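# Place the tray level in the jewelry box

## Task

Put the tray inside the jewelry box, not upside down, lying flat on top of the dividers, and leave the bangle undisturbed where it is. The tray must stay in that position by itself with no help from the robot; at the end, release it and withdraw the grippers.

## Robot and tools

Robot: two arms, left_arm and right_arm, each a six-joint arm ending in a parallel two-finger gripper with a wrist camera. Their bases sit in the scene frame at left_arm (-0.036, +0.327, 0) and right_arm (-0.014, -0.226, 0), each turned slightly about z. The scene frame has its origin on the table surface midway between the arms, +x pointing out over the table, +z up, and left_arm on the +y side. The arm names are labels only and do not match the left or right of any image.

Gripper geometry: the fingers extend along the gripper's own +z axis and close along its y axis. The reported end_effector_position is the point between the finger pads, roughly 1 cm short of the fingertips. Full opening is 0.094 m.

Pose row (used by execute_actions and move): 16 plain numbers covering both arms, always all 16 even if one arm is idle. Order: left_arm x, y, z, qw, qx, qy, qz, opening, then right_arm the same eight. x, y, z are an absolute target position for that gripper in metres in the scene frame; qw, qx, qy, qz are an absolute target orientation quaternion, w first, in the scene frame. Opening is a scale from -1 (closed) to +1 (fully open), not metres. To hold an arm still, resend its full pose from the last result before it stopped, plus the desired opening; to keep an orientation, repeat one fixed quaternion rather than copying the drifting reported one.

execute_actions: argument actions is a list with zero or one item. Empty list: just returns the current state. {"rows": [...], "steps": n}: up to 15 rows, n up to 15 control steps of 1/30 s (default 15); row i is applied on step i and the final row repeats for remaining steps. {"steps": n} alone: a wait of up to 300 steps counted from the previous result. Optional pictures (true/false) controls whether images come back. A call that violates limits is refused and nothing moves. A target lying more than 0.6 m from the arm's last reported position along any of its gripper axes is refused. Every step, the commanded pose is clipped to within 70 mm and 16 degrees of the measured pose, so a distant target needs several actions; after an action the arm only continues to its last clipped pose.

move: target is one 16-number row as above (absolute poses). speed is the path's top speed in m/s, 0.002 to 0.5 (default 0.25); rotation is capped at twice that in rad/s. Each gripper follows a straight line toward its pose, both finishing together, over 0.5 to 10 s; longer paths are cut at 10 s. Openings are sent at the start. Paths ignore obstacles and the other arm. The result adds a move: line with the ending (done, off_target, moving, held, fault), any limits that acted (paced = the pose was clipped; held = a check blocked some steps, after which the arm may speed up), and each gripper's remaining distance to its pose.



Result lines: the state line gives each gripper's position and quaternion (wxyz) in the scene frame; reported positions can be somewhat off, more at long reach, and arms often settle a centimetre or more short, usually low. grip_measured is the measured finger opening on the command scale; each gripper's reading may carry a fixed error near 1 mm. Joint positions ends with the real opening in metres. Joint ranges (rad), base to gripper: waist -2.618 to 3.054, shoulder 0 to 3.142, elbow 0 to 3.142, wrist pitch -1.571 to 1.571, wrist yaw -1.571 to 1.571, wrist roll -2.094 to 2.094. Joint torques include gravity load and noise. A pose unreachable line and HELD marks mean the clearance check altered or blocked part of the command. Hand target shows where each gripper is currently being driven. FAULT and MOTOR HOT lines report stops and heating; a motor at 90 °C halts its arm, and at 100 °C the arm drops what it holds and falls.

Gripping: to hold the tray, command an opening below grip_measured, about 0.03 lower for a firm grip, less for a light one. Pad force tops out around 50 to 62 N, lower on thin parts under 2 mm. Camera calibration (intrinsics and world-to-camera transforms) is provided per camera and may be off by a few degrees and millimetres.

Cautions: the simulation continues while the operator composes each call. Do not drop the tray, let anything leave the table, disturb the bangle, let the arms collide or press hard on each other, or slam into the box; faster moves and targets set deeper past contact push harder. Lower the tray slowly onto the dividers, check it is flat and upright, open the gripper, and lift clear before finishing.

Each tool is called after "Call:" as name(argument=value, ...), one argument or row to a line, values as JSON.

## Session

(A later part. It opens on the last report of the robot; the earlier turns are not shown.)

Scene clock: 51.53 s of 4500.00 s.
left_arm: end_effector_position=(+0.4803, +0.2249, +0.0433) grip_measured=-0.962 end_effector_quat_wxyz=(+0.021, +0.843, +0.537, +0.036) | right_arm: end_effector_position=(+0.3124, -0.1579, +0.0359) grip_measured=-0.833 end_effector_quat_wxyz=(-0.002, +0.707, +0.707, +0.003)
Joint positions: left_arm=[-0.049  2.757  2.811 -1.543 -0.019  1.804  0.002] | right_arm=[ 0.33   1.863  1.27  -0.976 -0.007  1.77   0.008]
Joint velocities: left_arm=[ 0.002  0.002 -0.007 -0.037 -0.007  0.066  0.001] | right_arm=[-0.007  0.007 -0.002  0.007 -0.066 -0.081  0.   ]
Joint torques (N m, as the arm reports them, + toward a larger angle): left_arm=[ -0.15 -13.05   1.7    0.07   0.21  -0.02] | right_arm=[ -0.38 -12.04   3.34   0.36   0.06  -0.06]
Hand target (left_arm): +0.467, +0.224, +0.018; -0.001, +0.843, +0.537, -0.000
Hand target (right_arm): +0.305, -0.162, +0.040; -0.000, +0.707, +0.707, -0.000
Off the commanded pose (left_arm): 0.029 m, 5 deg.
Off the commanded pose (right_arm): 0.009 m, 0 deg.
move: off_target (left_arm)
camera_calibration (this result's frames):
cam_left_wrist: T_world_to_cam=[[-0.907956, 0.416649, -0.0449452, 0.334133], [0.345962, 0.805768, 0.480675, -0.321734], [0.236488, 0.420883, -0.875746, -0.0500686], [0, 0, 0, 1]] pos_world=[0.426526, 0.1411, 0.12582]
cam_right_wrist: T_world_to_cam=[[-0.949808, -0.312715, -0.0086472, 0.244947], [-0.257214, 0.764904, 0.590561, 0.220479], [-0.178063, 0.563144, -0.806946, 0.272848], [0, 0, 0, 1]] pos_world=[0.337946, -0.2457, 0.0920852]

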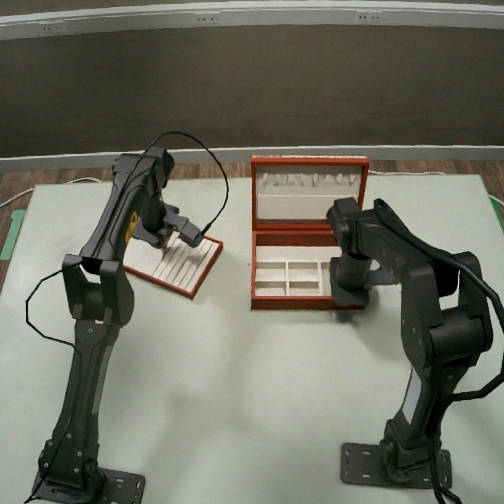

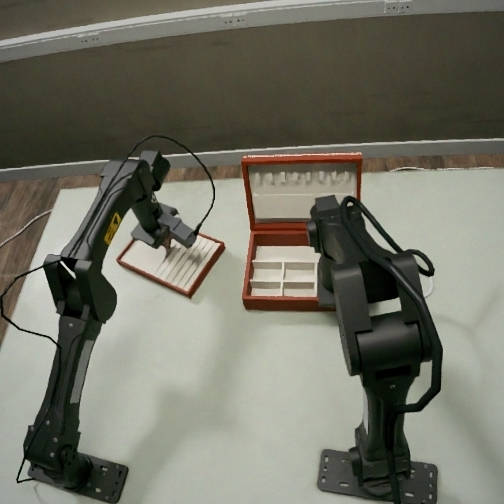

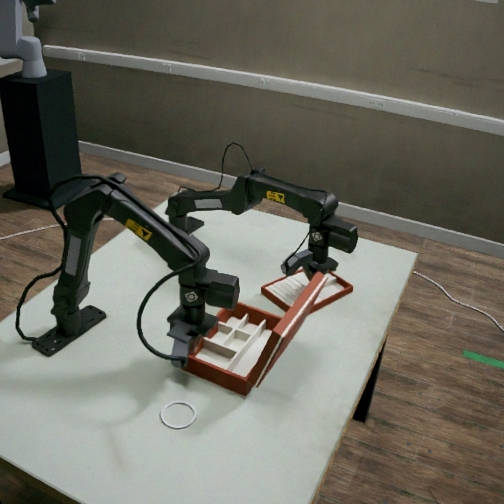

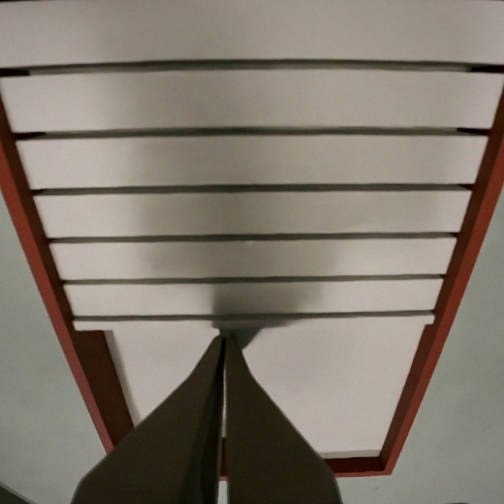

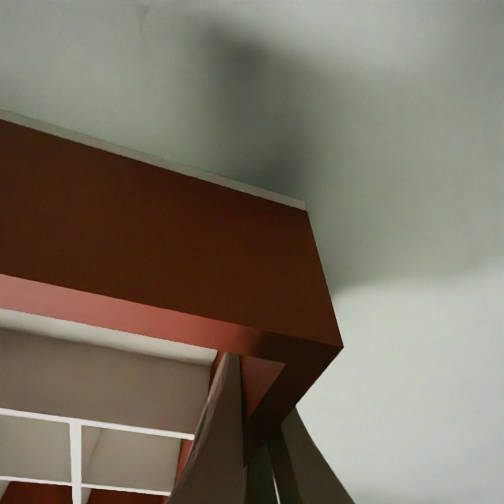

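Call:
move(
  target=[0.44,0.26,0.13,0,0.843,0.537,0,-0.985,0.205,-0.108,0.042,0,0.707,0.707,0,-0.865],
  speed=0.04,
)

Call:
move(
  target=[0.33,0.24,0.15,0,0.707,0.707,0,-0.985,0.205,-0.108,0.042,0,0.707,0.707,0,-0.3],
  speed=0.1,
)

Call:
move(
  target=[0.33,0.24,0.15,0,0.707,0.707,0,-0.985,0.205,-0.115,0.13,0,0.707,0.707,0,-0.3],
  speed=0.15,
)

Call:
move(
  target=[0.27,0.2,0.15,0,0.707,0.707,0,-0.985,0.15,-0.4,0.17,0,0.707,0.707,0,-0.3],
)

Scene clock: 66.43 s of 4500.00 s.
left_arm: end_effector_position=(+0.4452, +0.2579, +0.1097) grip_measured=-0.962 end_effector_quat_wxyz=(+0.019, +0.843, +0.537, +0.036) | right_arm: end_effector_position=(+0.2165, -0.1081, +0.0370) grip_measured=-0.849 end_effector_quat_wxyz=(+0.003, +0.719, +0.695, +0.007)
Joint positions: left_arm=[ 0.003  2.459  2.509 -1.542 -0.019  1.856  0.002] | right_arm=[ 0.601  1.579  0.943 -0.92   0.001  2.076  0.007]
Joint velocities: left_arm=[ 0.002  0.007 -0.017 -0.007 -0.022  0.066 -0.   ] | right_arm=[-0.022 -0.002 -0.012 -0.022  0.022  0.007 -0.   ]
Joint torques (N m, as the arm reports them, + toward a larger angle): left_arm=[  0.74 -18.18   3.58  -0.03   0.19   0.11] | right_arm=[ 1.55 -9.21  3.9   0.14 -0.02 -0.2 ]
Hand target (left_arm): +0.439, +0.261, +0.128; +0.030, +0.843, +0.536, +0.038
Hand target (right_arm): +0.205, -0.109, +0.041; -0.000, +0.707, +0.707, +0.001
Off the commanded pose (left_arm): 0.021 m, 5 deg.
Off the commanded pose (right_arm): 0.013 m, 2 deg.
joint sent to its limit (left arm) — the command would take joint 4 (wrist pitch) past its lower limit, so that joint was sent only as far as its limit.
After step 90, 8.60 s passed at rest.
move: off_target (left_arm, right_arm)
camera_calibration (this result's frames):
cam_left_wrist: T_world_to_cam=[[-0.908295, 0.416342, -0.040738, 0.291285], [0.346719, 0.80372, 0.48355, -0.36828], [0.234064, 0.425081, -0.874368, 0.00240892], [0, 0, 0, 1]] pos_world=[0.391699, 0.173696, 0.192055]
cam_right_wrist: T_world_to_cam=[[-0.959915, -0.279522, -0.0207622, 0.175602], [-0.238125, 0.774191, 0.586451, 0.154082], [-0.147852, 0.567887, -0.809719, 0.222651], [0, 0, 0, 1]] pos_world=[0.238173, -0.196645, 0.0935687]

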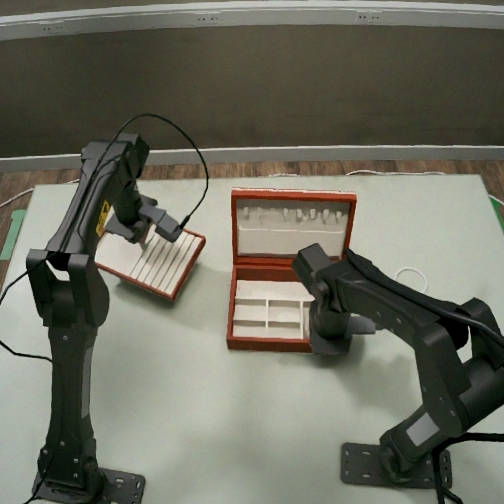

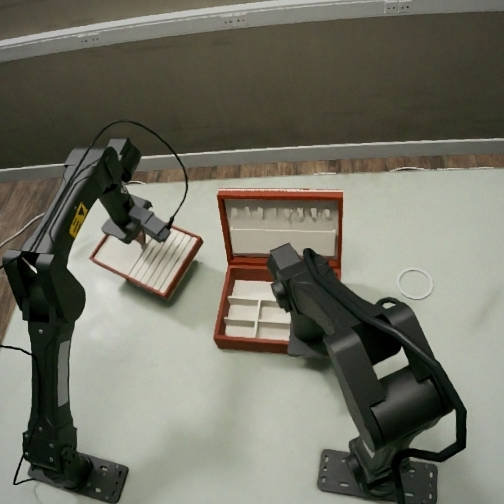

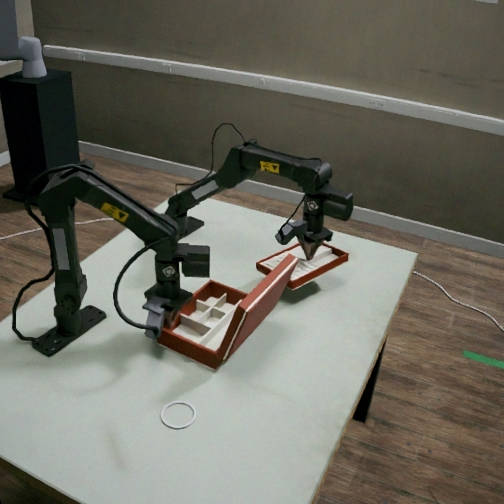

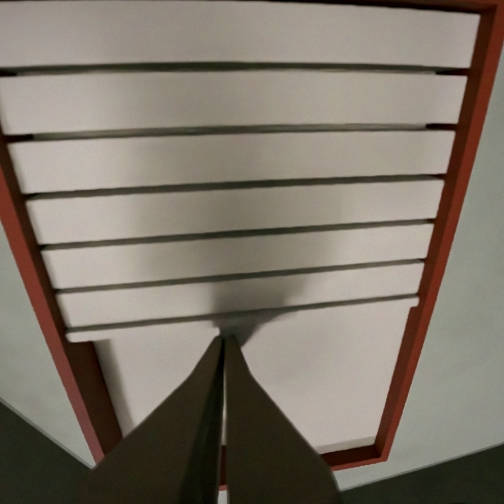

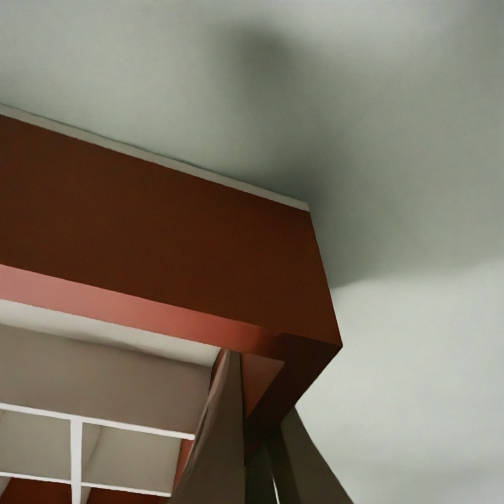

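Scene clock: 69.07 s of 4500.00 s.
left_arm: end_effector_position=(+0.3368, +0.2465, +0.1348) grip_measured=-0.962 end_effector_quat_wxyz=(-0.016, +0.708, +0.706, +0.002) | right_arm: end_effector_position=(+0.2123, -0.1074, +0.0369) grip_measured=-0.301 end_effector_quat_wxyz=(+0.001, +0.714, +0.700, +0.000)
Joint positions: left_arm=[-0.07   2.03   1.9   -1.466 -0.02   1.348  0.002] | right_arm=[ 0.611  1.579  0.943 -0.934  0.001  2.07   0.033]
Joint velocities: left_arm=[ 0.007  0.002 -0.012 -0.007  0.022 -0.095  0.001] | right_arm=[ 0.017  0.007  0.002 -0.007  0.007 -0.051  0.   ]
Joint torques (N m, as the arm reports them, + toward a larger angle): left_arm=[ -0.92 -14.27   3.76  -0.09   0.25  -0.07] | right_arm=[ 0.92 -8.97  4.17  0.26 -0.03 -0.12]
Hand target (left_arm): +0.330, +0.240, +0.148; +0.001, +0.708, +0.707, -0.001
Hand target (right_arm): +0.205, -0.108, +0.042; -0.000, +0.707, +0.707, +0.000
Off the commanded pose (left_arm): 0.018 m, 2 deg.
Off the commanded pose (right_arm): 0.009 m, 1 deg.
move: off_target (left_arm)
camera_calibration (this result's frames):
cam_left_wrist: T_world_to_cam=[[-0.998742, -0.0052754, 0.0498644, 0.320742], [0.0187988, 0.882524, 0.469891, -0.240859], [-0.0464854, 0.470237, -0.881315, 0.138818], [0, 0, 0, 1]] pos_world=[0.331319, 0.148979, 0.219526]
cam_right_wrist: T_world_to_cam=[[-0.955596, -0.294591, -0.00726376, 0.168724], [-0.243091, 0.774131, 0.58449, 0.153673], [-0.166562, 0.560302, -0.811369, 0.224829], [0, 0, 0, 1]] pos_world=[0.236036, -0.195231, 0.0938243]

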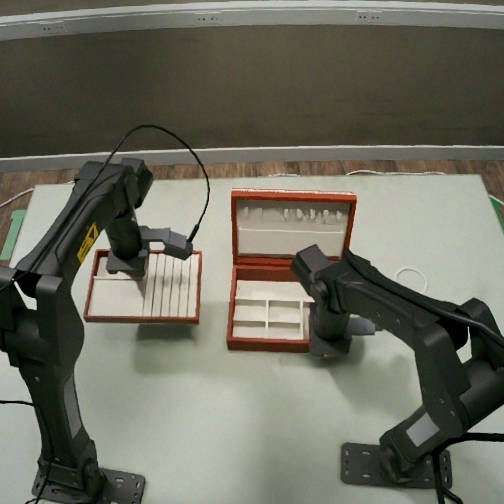

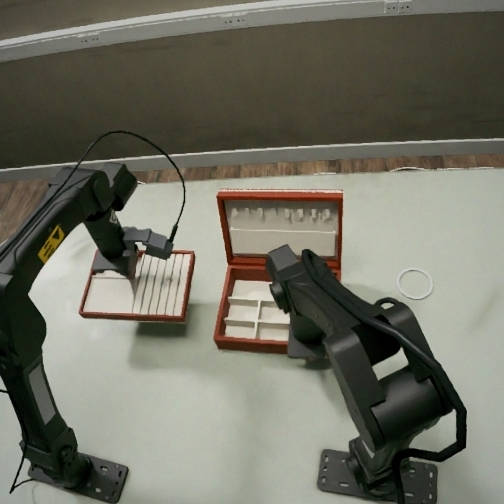

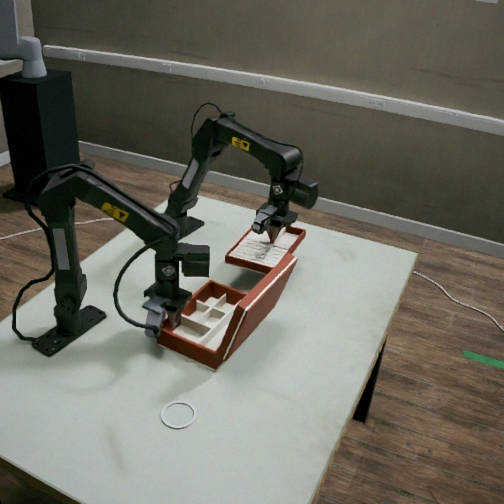

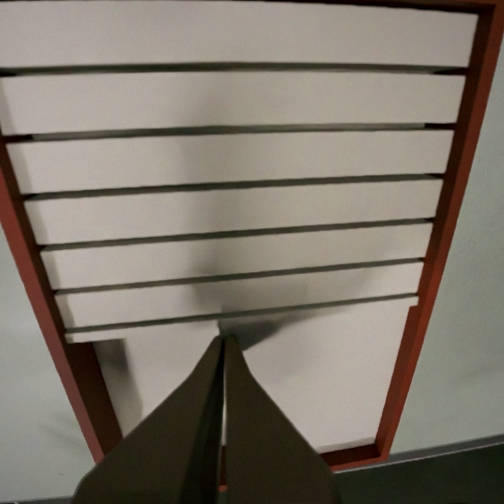

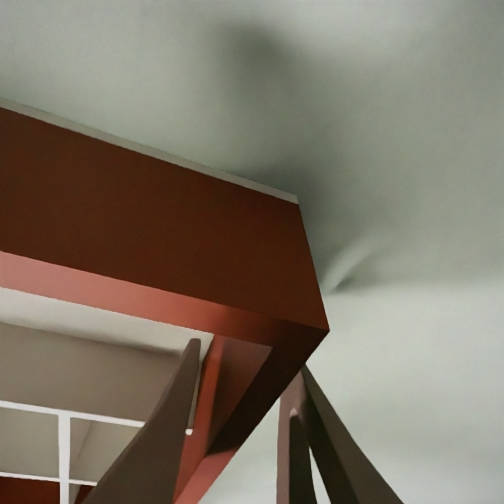

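Scene clock: 70.33 s of 4500.00 s.
left_arm: end_effector_position=(+0.3369, +0.2469, +0.1348) grip_measured=-0.962 end_effector_quat_wxyz=(-0.016, +0.706, +0.708, +0.003) | right_arm: end_effector_position=(+0.2025, -0.1138, +0.1180) grip_measured=-0.301 end_effector_quat_wxyz=(-0.003, +0.707, +0.707, -0.012)
Joint positions: left_arm=[-0.07   2.03   1.9   -1.466 -0.022  1.342  0.002] | right_arm=[ 0.606  1.488  1.187 -1.295  0.001  2.047  0.033]
Joint velocities: left_arm=[-0.017  0.012  0.002 -0.051  0.022 -0.022 -0.   ] | right_arm=[-0.002 -0.012 -0.002  0.037 -0.007  0.007  0.001]
Joint torques (N m, as the arm reports them, + toward a larger angle): left_arm=[ -1.08 -14.25   4.16  -0.15   0.25  -0.08] | right_arm=[-0.98 -7.12  7.55  0.21  0.   -0.1 ]
Hand target (left_arm): +0.330, +0.240, +0.150; -0.000, +0.707, +0.707, -0.000
Hand target (right_arm): +0.206, -0.115, +0.130; +0.000, +0.707, +0.707, +0.000
Off the commanded pose (left_arm): 0.018 m, 2 deg.
Off the commanded pose (right_arm): 0.012 m, 1 deg.
move: off_target (left_arm, right_arm)
camera_calibration (this result's frames):
cam_left_wrist: T_world_to_cam=[[-0.998732, -0.0106651, 0.0491961, 0.322253], [0.0138348, 0.881511, 0.471961, -0.239572], [-0.0484004, 0.472043, -0.880246, 0.138697], [0, 0, 0, 1]] pos_world=[0.331872, 0.149151, 0.219303]
cam_right_wrist: T_world_to_cam=[[-0.949675, -0.312697, 0.0183773, 0.151854], [-0.244363, 0.776293, 0.581081, 0.109716], [-0.195968, 0.547348, -0.813638, 0.29729], [0, 0, 0, 1]] pos_world=[0.229282, -0.200409, 0.175342]

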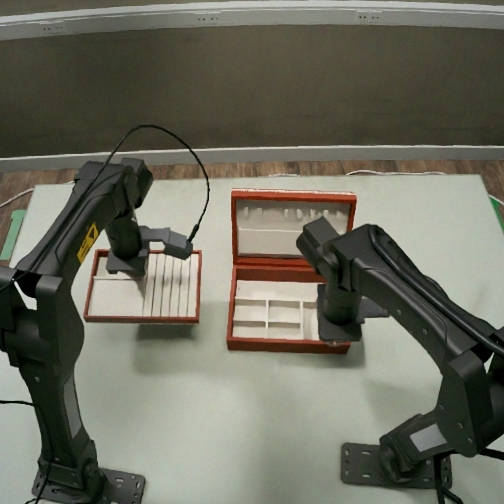

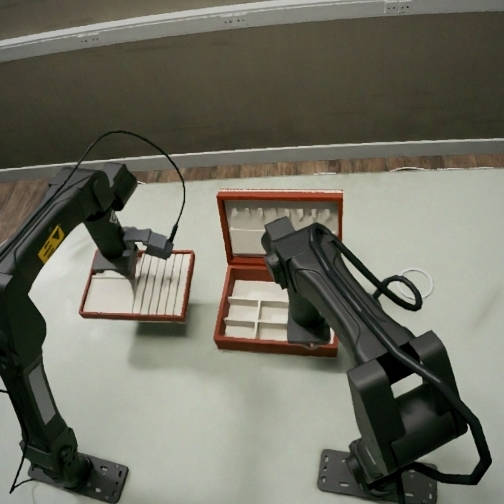

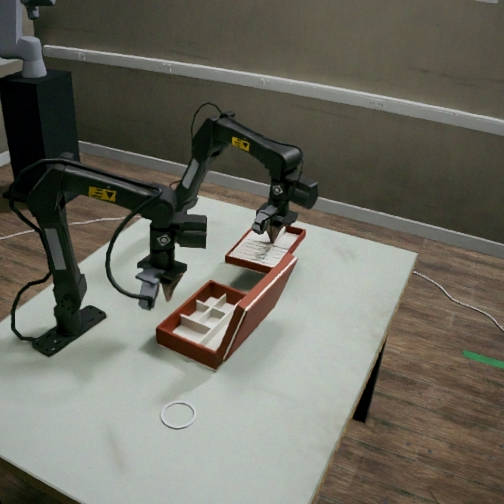

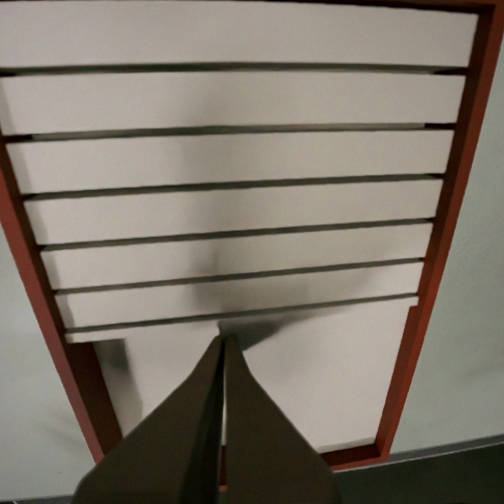

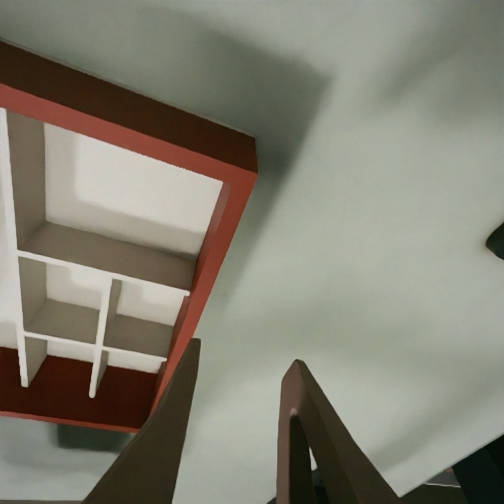

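Scene clock: 72.23 s of 4500.00 s.
left_arm: end_effector_position=(+0.2741, +0.2041, +0.1395) grip_measured=-0.962 end_effector_quat_wxyz=(-0.018, +0.708, +0.706, +0.000) | right_arm: end_effector_position=(+0.1482, -0.3986, +0.1627) grip_measured=-0.301 end_effector_quat_wxyz=(-0.009, +0.708, +0.706, -0.010)
Joint positions: left_arm=[-0.234  1.839  1.657 -1.421 -0.014  1.183  0.002] | right_arm=[-0.676  1.459  1.339 -1.467  0.02   0.767  0.033]
Joint velocities: left_arm=[-0.002  0.017 -0.002 -0.037 -0.037 -0.081  0.   ] | right_arm=[ 0.007  0.002 -0.002 -0.11  -0.066 -0.037  0.002]
Joint torques (N m, as the arm reports them, + toward a larger angle): left_arm=[ -0.7  -12.15   3.62   0.08   0.25  -0.09] | right_arm=[-0.79 -4.87  7.83  0.34 -0.02 -0.1 ]
Hand target (left_arm): +0.270, +0.199, +0.149; +0.002, +0.707, +0.707, -0.003
Hand target (right_arm): +0.151, -0.402, +0.170; -0.001, +0.707, +0.707, -0.006
Off the commanded pose (left_arm): 0.012 m, 2 deg.
Off the commanded pose (right_arm): 0.008 m, 2 deg.
move: off_target (left_arm)
camera_calibration (this result's frames):
cam_left_wrist: T_world_to_cam=[[-0.998499, -0.00651168, 0.054386, 0.257269], [0.0198539, 0.882362, 0.470153, -0.204691], [-0.0510496, 0.470527, -0.880908, 0.161134], [0, 0, 0, 1]] pos_world=[0.269173, 0.106469, 0.224188]
cam_right_wrist: T_world_to_cam=[[-0.950646, -0.309652, 0.0197148, 0.0114815], [-0.23884, 0.77085, 0.590546, 0.287037], [-0.198061, 0.556692, -0.806763, 0.481823], [0, 0, 0, 1]] pos_world=[0.174901, -0.485935, 0.218982]

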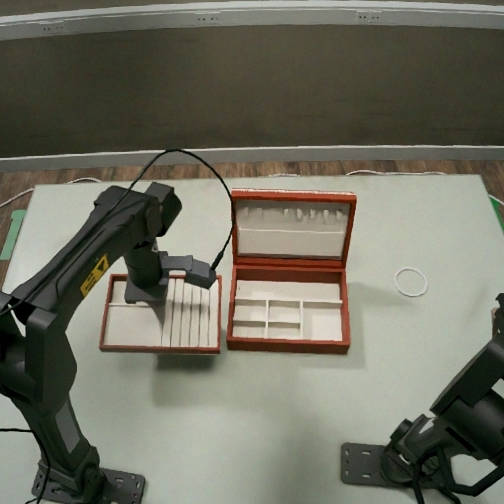

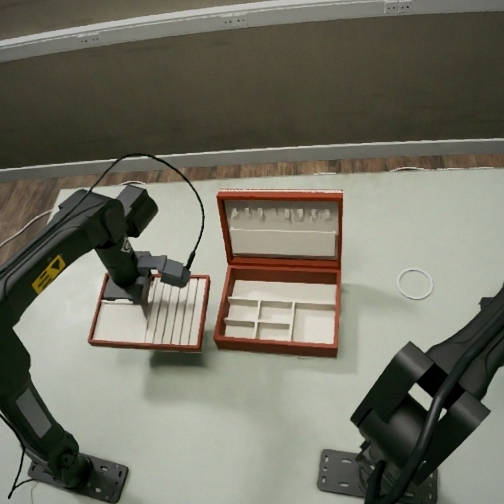

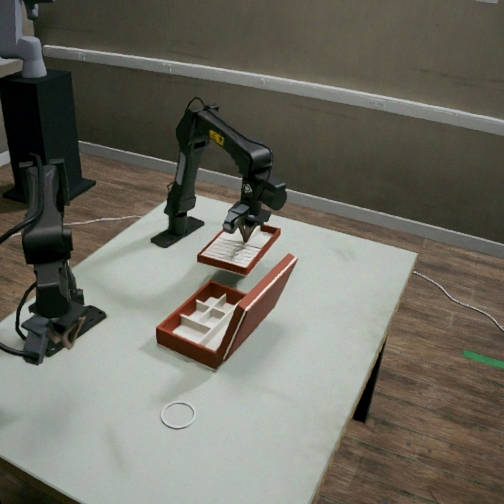

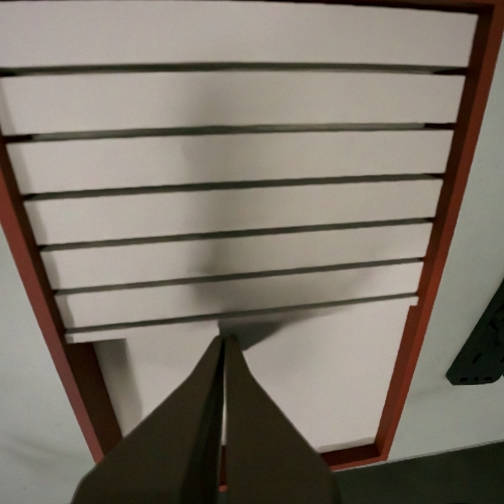

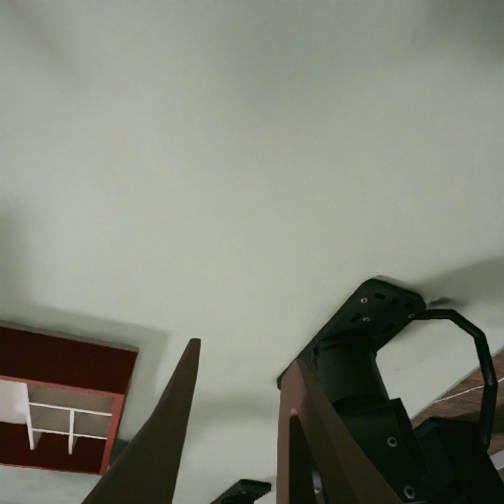

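Call:
move(
  target=[0.29,-0.03,0.15,0,0.729,0.685,0,-0.985,0.15,-0.4,0.17,0,0.707,0.707,0,-0.3],
  speed=0.1,
)

Call:
move(
  target=[0.32,-0.04,0.13,0,0.729,0.685,0,-0.985,0.15,-0.4,0.17,0,0.707,0.707,0,-0.3],
  speed=0.03,
)

Call:
zoom_image(
  camera="cam_head_left",
  region=[200, 240, 380, 380],
)

Call:
zoom_image(
  camera="cam_high",
  region=[140, 250, 300, 390],
)

Scene clock: 88.77 s of 4500.00 s.
left_arm: end_effector_position=(+0.2882, -0.0243, +0.1351) grip_measured=-0.962 end_effector_quat_wxyz=(+0.056, +0.730, +0.682, +0.003) | right_arm: end_effector_position=(+0.1495, -0.3969, +0.1627) grip_measured=-0.301 end_effector_quat_wxyz=(-0.009, +0.706, +0.708, -0.004)
Joint positions: left_arm=[-0.675  2.386  2.479 -1.552 -0.006  0.808  0.002] | right_arm=[-0.676  1.459  1.339 -1.469  0.008  0.761  0.033]
Joint velocities: left_arm=[-0.017  0.012 -0.002 -0.066  0.022 -0.051  0.001] | right_arm=[ 0.012  0.017 -0.012  0.022 -0.037  0.037  0.   ]
Joint torques (N m, as the arm reports them, + toward a larger angle): left_arm=[ -0.31 -14.72   7.23   0.2    0.26  -0.13] | right_arm=[-1.26 -5.83  7.08  0.32 -0.08 -0.07]
Hand target (left_arm): +0.287, -0.031, +0.152; +0.079, +0.726, +0.683, -0.009
Hand target (right_arm): +0.150, -0.400, +0.170; +0.000, +0.707, +0.707, -0.000
Off the commanded pose (left_arm): 0.016 m, 6 deg.
Off the commanded pose (right_arm): 0.008 m, 1 deg.
joint sent to its limit (left arm) — the command would take joint 4 (wrist pitch) past its lower limit, so that joint was sent only as far as its limit.
After step 90, 10.83 s passed at rest.
move: off_target (left_arm)
camera_calibration (this result's frames):
cam_left_wrist: T_world_to_cam=[[-0.996714, 0.0596908, -0.0547475, 0.285888], [0.0344054, 0.923938, 0.380991, 0.00748485], [0.073325, 0.377856, -0.922956, 0.233064], [0, 0, 0, 1]] pos_world=[0.267602, -0.112045, 0.227908]
cam_right_wrist: T_world_to_cam=[[-0.948797, -0.315744, 0.00947564, 0.0122285], [-0.248262, 0.763895, 0.595676, 0.2839], [-0.195319, 0.562823, -0.803169, 0.482579], [0, 0, 0, 1]] pos_world=[0.176341, -0.484615, 0.218365]

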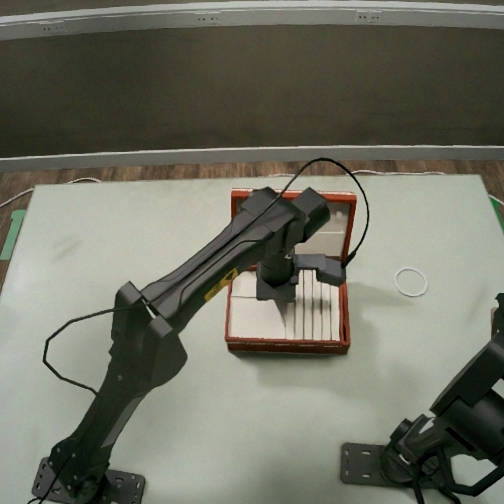

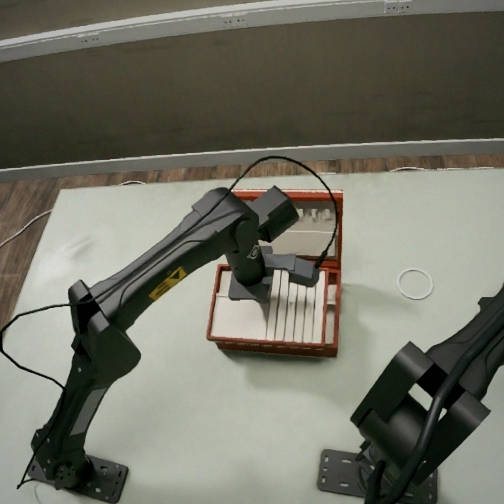

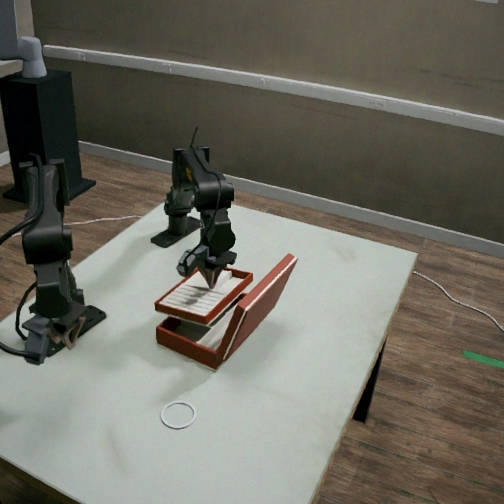

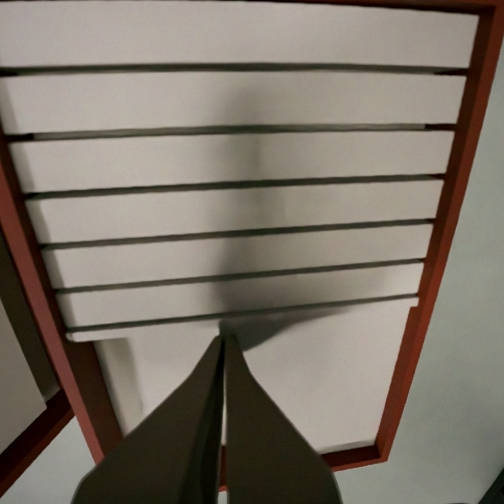

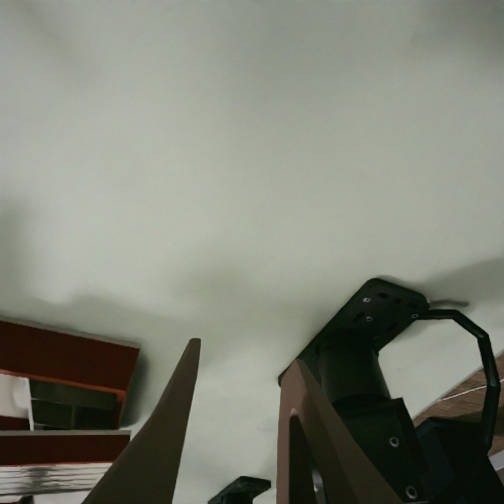

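Scene clock: 90.87 s of 4500.00 s.
left_arm: end_effector_position=(+0.3133, -0.0381, +0.1124) grip_measured=-0.962 end_effector_quat_wxyz=(+0.067, +0.727, +0.683, +0.005) | right_arm: end_effector_position=(+0.1495, -0.3969, +0.1627) grip_measured=-0.301 end_effector_quat_wxyz=(-0.009, +0.706, +0.708, -0.004)
Joint positions: left_arm=[-0.659  2.53   2.647 -1.554 -0.011  0.82   0.002] | right_arm=[-0.676  1.459  1.339 -1.469  0.008  0.761  0.033]
Joint velocities: left_arm=[-0.002  0.007  0.002  0.037 -0.066 -0.051  0.   ] | right_arm=[-0.012 -0.017 -0.012 -0.037 -0.022  0.022 -0.   ]
Joint torques (N m, as the arm reports them, + toward a larger angle): left_arm=[  0.85 -15.69   7.42   0.27   0.12   0.08] | right_arm=[-1.25 -5.73  7.19  0.31 -0.09 -0.12]
Hand target (left_arm): +0.319, -0.039, +0.130; +0.092, +0.726, +0.682, +0.002
Hand target (right_arm): +0.150, -0.400, +0.170; +0.000, +0.707, +0.707, -0.000
Off the commanded pose (left_arm): 0.019 m, 8 deg.
Off the commanded pose (right_arm): 0.008 m, 1 deg.
joint sent to its limit (left arm) — the command would take joint 4 (wrist pitch) past its lower limit, so that joint was sent only as far as its limit.
move: off_target (left_arm)
camera_calibration (this result's frames):
cam_left_wrist: T_world_to_cam=[[-0.995795, 0.0533523, -0.0744732, 0.312169], [0.0220786, 0.928723, 0.370117, 0.0333185], [0.0889115, 0.366916, -0.925995, 0.210466], [0, 0, 0, 1]] pos_world=[0.291408, -0.124822, 0.205807]
cam_right_wrist: T_world_to_cam=[[-0.948677, -0.316105, 0.0094707, 0.0120676], [-0.248555, 0.763796, 0.59568, 0.283903], [-0.195532, 0.562754, -0.803166, 0.482583], [0, 0, 0, 1]] pos_world=[0.176374, -0.484605, 0.218364]

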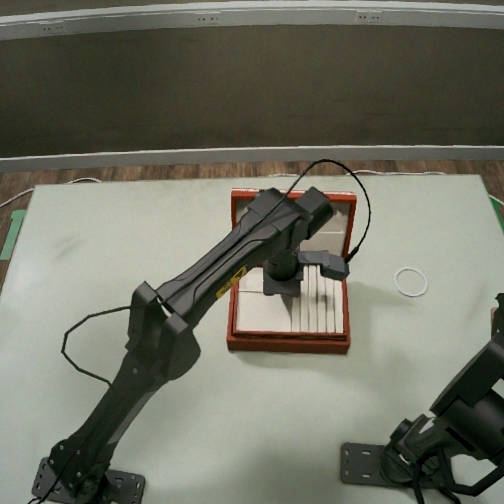

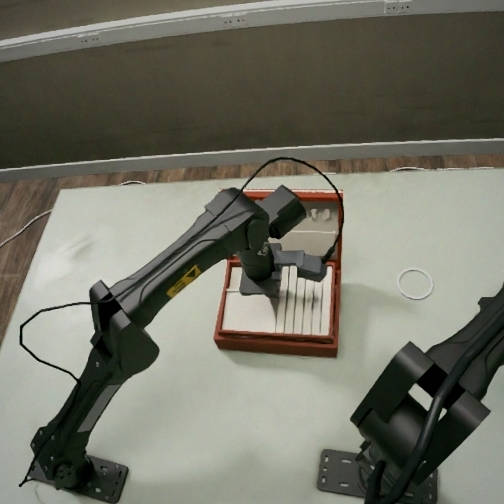

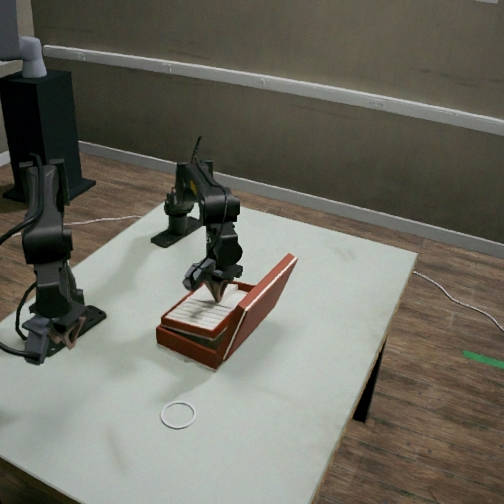

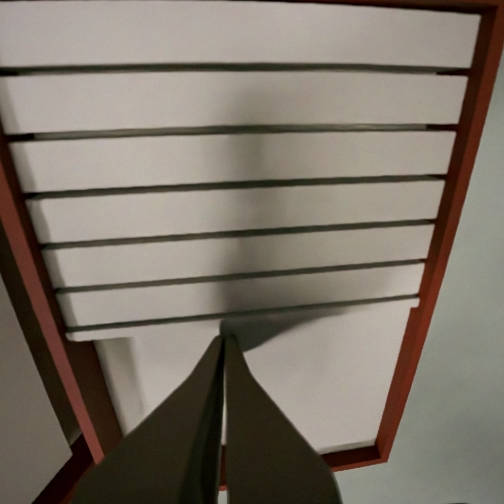

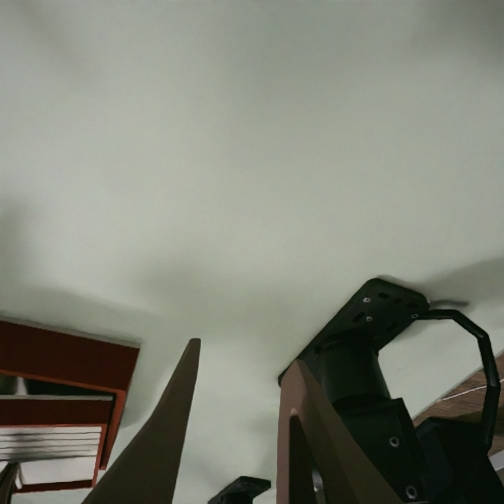

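Region (200, 240, 380, 380) of cam_head_left's 504x504 image, scaled by 2.800, with more detail than that image has.

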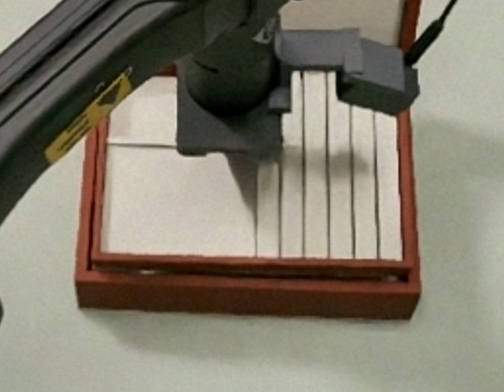

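Region (140, 250, 300, 390) of cam_high's 504x504 image, scaled by 3.150, with more detail than that image has; it fills the top 441 rows of this view, and the rest is white.

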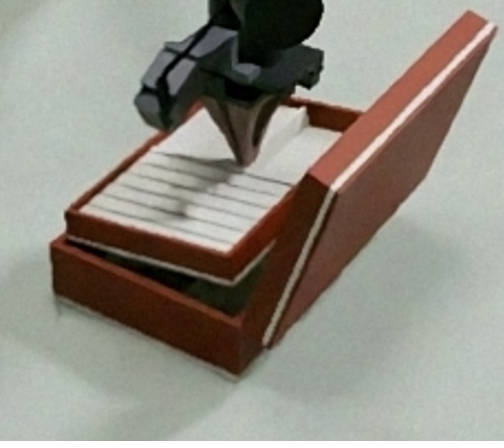

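Call:
move(
  target=[0.327,-0.04,0.112,0,0.738,0.674,0,-0.985,0.15,-0.4,0.17,0,0.707,0.707,0,-0.3],
  speed=0.015,
)

Call:
zoom_image(
  camera="cam_head_left",
  region=[200, 240, 380, 380],
)

Call:
zoom_image(
  camera="cam_high",
  region=[140, 250, 300, 390],
)

Scene clock: 103.53 s of 4500.00 s.
left_arm: end_effector_position=(+0.3208, -0.0371, +0.0929) grip_measured=-0.962 end_effector_quat_wxyz=(+0.054, +0.737, +0.673, +0.009) | right_arm: end_effector_position=(+0.1495, -0.3969, +0.1627) grip_measured=-0.301 end_effector_quat_wxyz=(-0.009, +0.706, +0.708, -0.004)
Joint positions: left_arm=[-0.648  2.589  2.682 -1.555 -0.015  0.859  0.002] | right_arm=[-0.676  1.459  1.339 -1.469  0.008  0.761  0.033]
Joint velocities: left_arm=[-0.007  0.007 -0.012 -0.007 -0.037 -0.051 -0.   ] | right_arm=[ 0.002 -0.007 -0.007 -0.066 -0.022 -0.037  0.   ]
Joint torques (N m, as the arm reports them, + toward a larger angle): left_arm=[  0.81 -16.17   7.19   0.23   0.15   0.09] | right_arm=[-1.17 -5.83  7.25  0.32 -0.11 -0.12]
Hand target (left_arm): +0.326, -0.039, +0.112; +0.080, +0.736, +0.672, +0.004
Hand target (right_arm): +0.150, -0.400, +0.170; +0.000, +0.707, +0.707, -0.000
Off the commanded pose (left_arm): 0.020 m, 6 deg.
Off the commanded pose (right_arm): 0.008 m, 1 deg.
joint sent to its limit (left arm) — the command would take joint 4 (wrist pitch) past its lower limit, so that joint was sent only as far as its limit.
After step 90, 4.73 s passed at rest.
move: off_target (left_arm)
camera_calibration (this result's frames):
cam_left_wrist: T_world_to_cam=[[-0.994669, 0.0827171, -0.061577, 0.317652], [0.0520614, 0.918258, 0.392546, 0.0272685], [0.0890139, 0.387248, -0.917669, 0.191308], [0, 0, 0, 1]] pos_world=[0.297509, -0.125398, 0.184413]
cam_right_wrist: T_world_to_cam=[[-0.948677, -0.316105, 0.0094707, 0.0120676], [-0.248555, 0.763796, 0.59568, 0.283903], [-0.195532, 0.562754, -0.803166, 0.482583], [0, 0, 0, 1]] pos_world=[0.176374, -0.484605, 0.218364]

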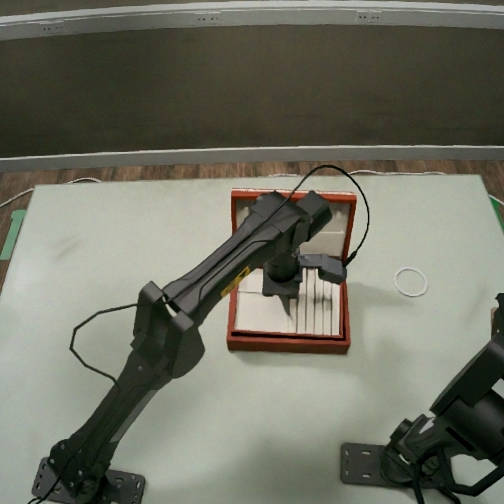

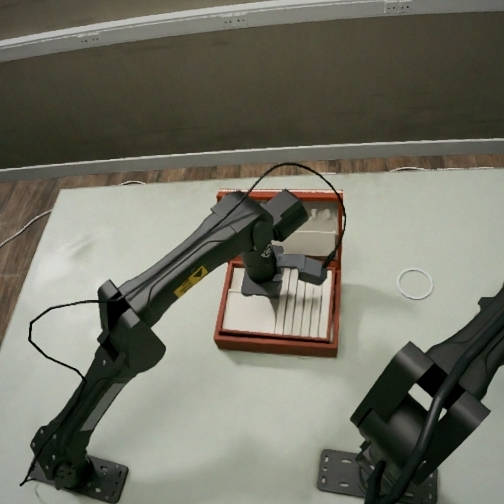

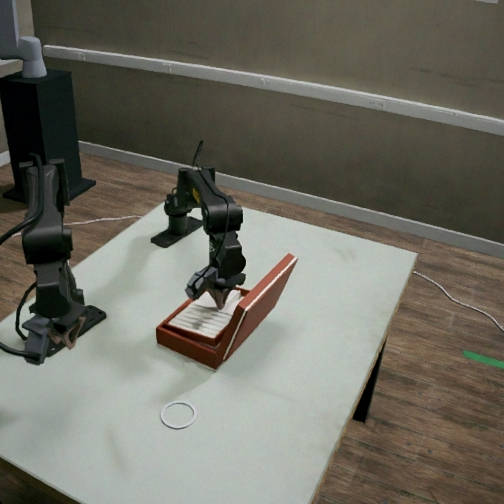

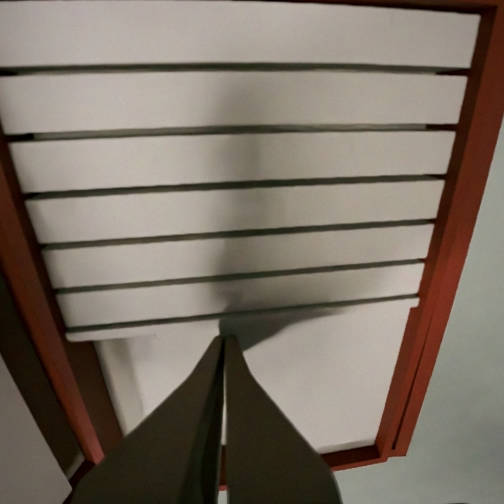

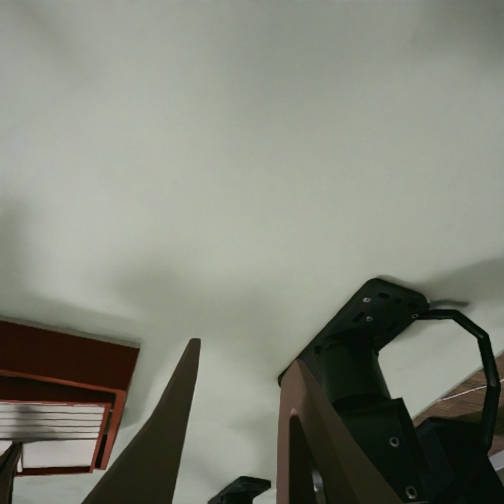

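Region (200, 240, 380, 380) of cam_head_left's 504x504 image, scaled by 2.800, with more detail than that image has.

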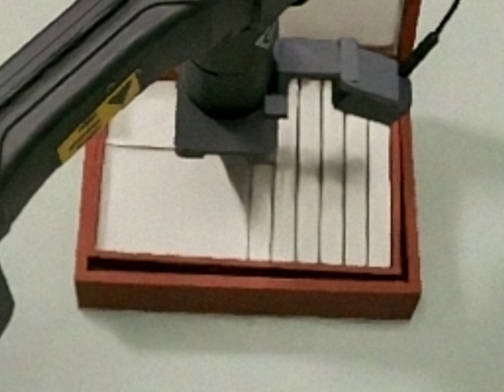

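Region (140, 250, 300, 390) of cam_high's 504x504 image, scaled by 3.150, with more detail than that image has; it fills the top 441 rows of this view, and the rest is white.

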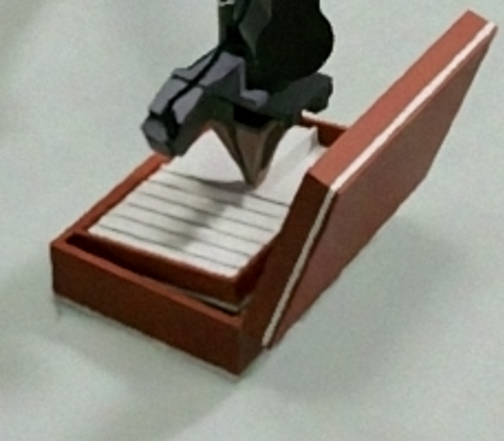

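Front is in; shift slightly −x, −y and descend.

Call:
move(
  target=[0.323,-0.048,0.095,0,0.738,0.674,0,-0.985,0.15,-0.4,0.17,0,0.707,0.707,0,-0.3],
  speed=0.015,
)

Call:
zoom_image(
  camera="cam_high",
  region=[140, 250, 300, 390],
)

Scene clock: 111.97 s of 4500.00 s.
left_arm: end_effector_position=(+0.3235, -0.0395, +0.0906) grip_measured=-0.962 end_effector_quat_wxyz=(+0.057, +0.737, +0.673, +0.010) | right_arm: end_effector_position=(+0.1495, -0.3969, +0.1627) grip_measured=-0.301 end_effector_quat_wxyz=(-0.009, +0.706, +0.708, -0.004)
Joint positions: left_arm=[-0.648  2.611  2.715 -1.56  -0.016  0.859  0.002] | right_arm=[-0.676  1.459  1.339 -1.469  0.008  0.761  0.033]
Joint velocities: left_arm=[-0.012  0.012 -0.012 -0.037  0.022 -0.007  0.   ] | right_arm=[ 0.012  0.012  0.002 -0.022 -0.022  0.037 -0.   ]
Joint torques (N m, as the arm reports them, + toward a larger angle): left_arm=[ -0.75 -14.18   6.81   0.29   0.16  -0.09] | right_arm=[-1.11 -5.77  7.23  0.31 -0.08 -0.08]
Hand target (left_arm): +0.322, -0.047, +0.095; +0.069, +0.737, +0.672, +0.003
Hand target (right_arm): +0.150, -0.400, +0.170; +0.000, +0.707, +0.707, -0.000
Off the commanded pose (left_arm): 0.010 m, 7 deg.
Off the commanded pose (right_arm): 0.008 m, 1 deg.
joint sent to its limit (left arm) — the command would take joint 4 (wrist pitch) past its lower limit, so that joint was sent only as far as its limit.
After step 90, 1.53 s passed at rest.
move: off_target (left_arm)
camera_calibration (this result's frames):
cam_left_wrist: T_world_to_cam=[[-0.99434, 0.0823326, -0.067152, 0.320791], [0.0498204, 0.919573, 0.389748, 0.0312785], [0.0938401, 0.384196, -0.91847, 0.188292], [0, 0, 0, 1]] pos_world=[0.299747, -0.127515, 0.182292]
cam_right_wrist: T_world_to_cam=[[-0.948682, -0.316101, 0.00912595, 0.0121875], [-0.248714, 0.763641, 0.595813, 0.283821], [-0.195306, 0.562967, -0.803071, 0.482601], [0, 0, 0, 1]] pos_world=[0.176407, -0.484573, 0.218348]

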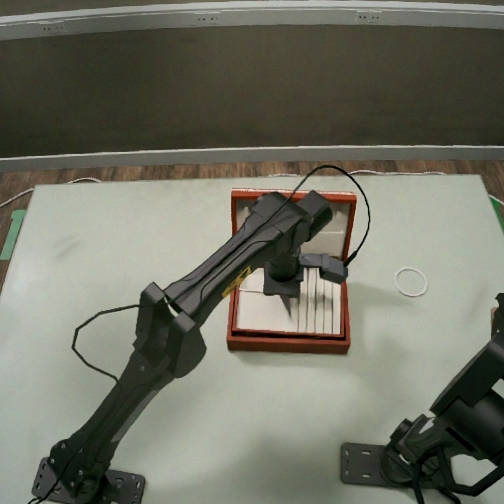

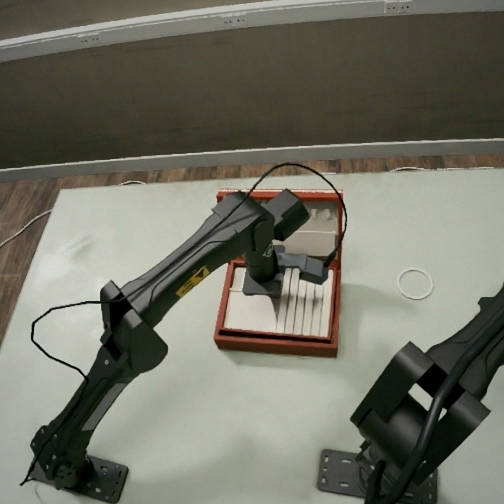

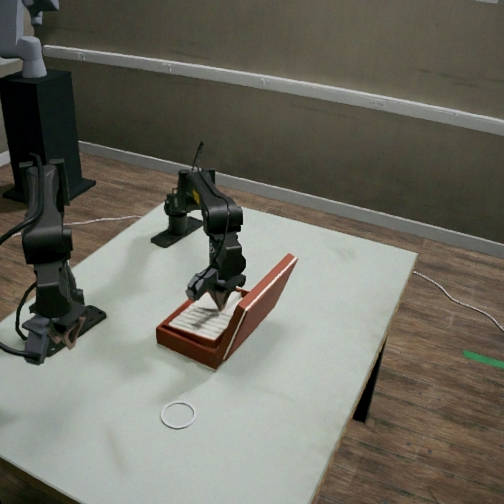

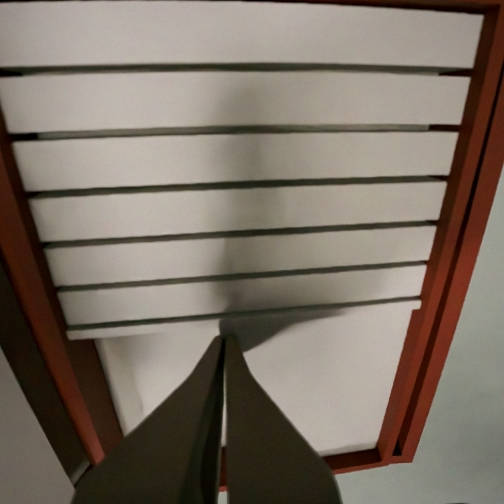

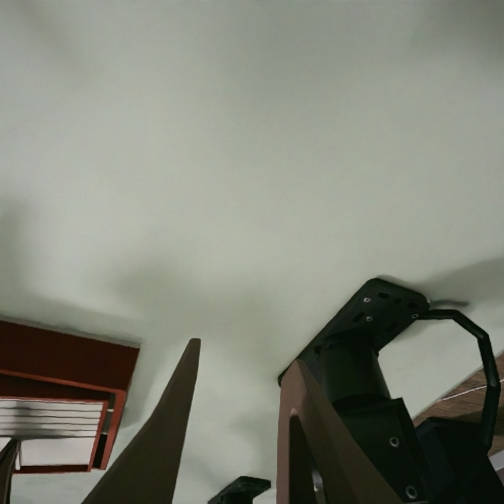

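Region (140, 250, 300, 390) of cam_high's 504x504 image, scaled by 3.150, with more detail than that image has; it fills the top 441 rows of this view, and the rest is white.

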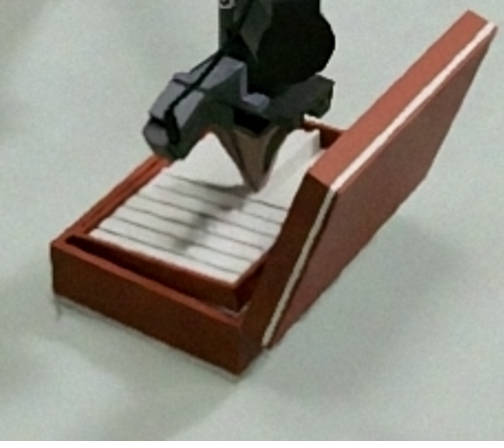

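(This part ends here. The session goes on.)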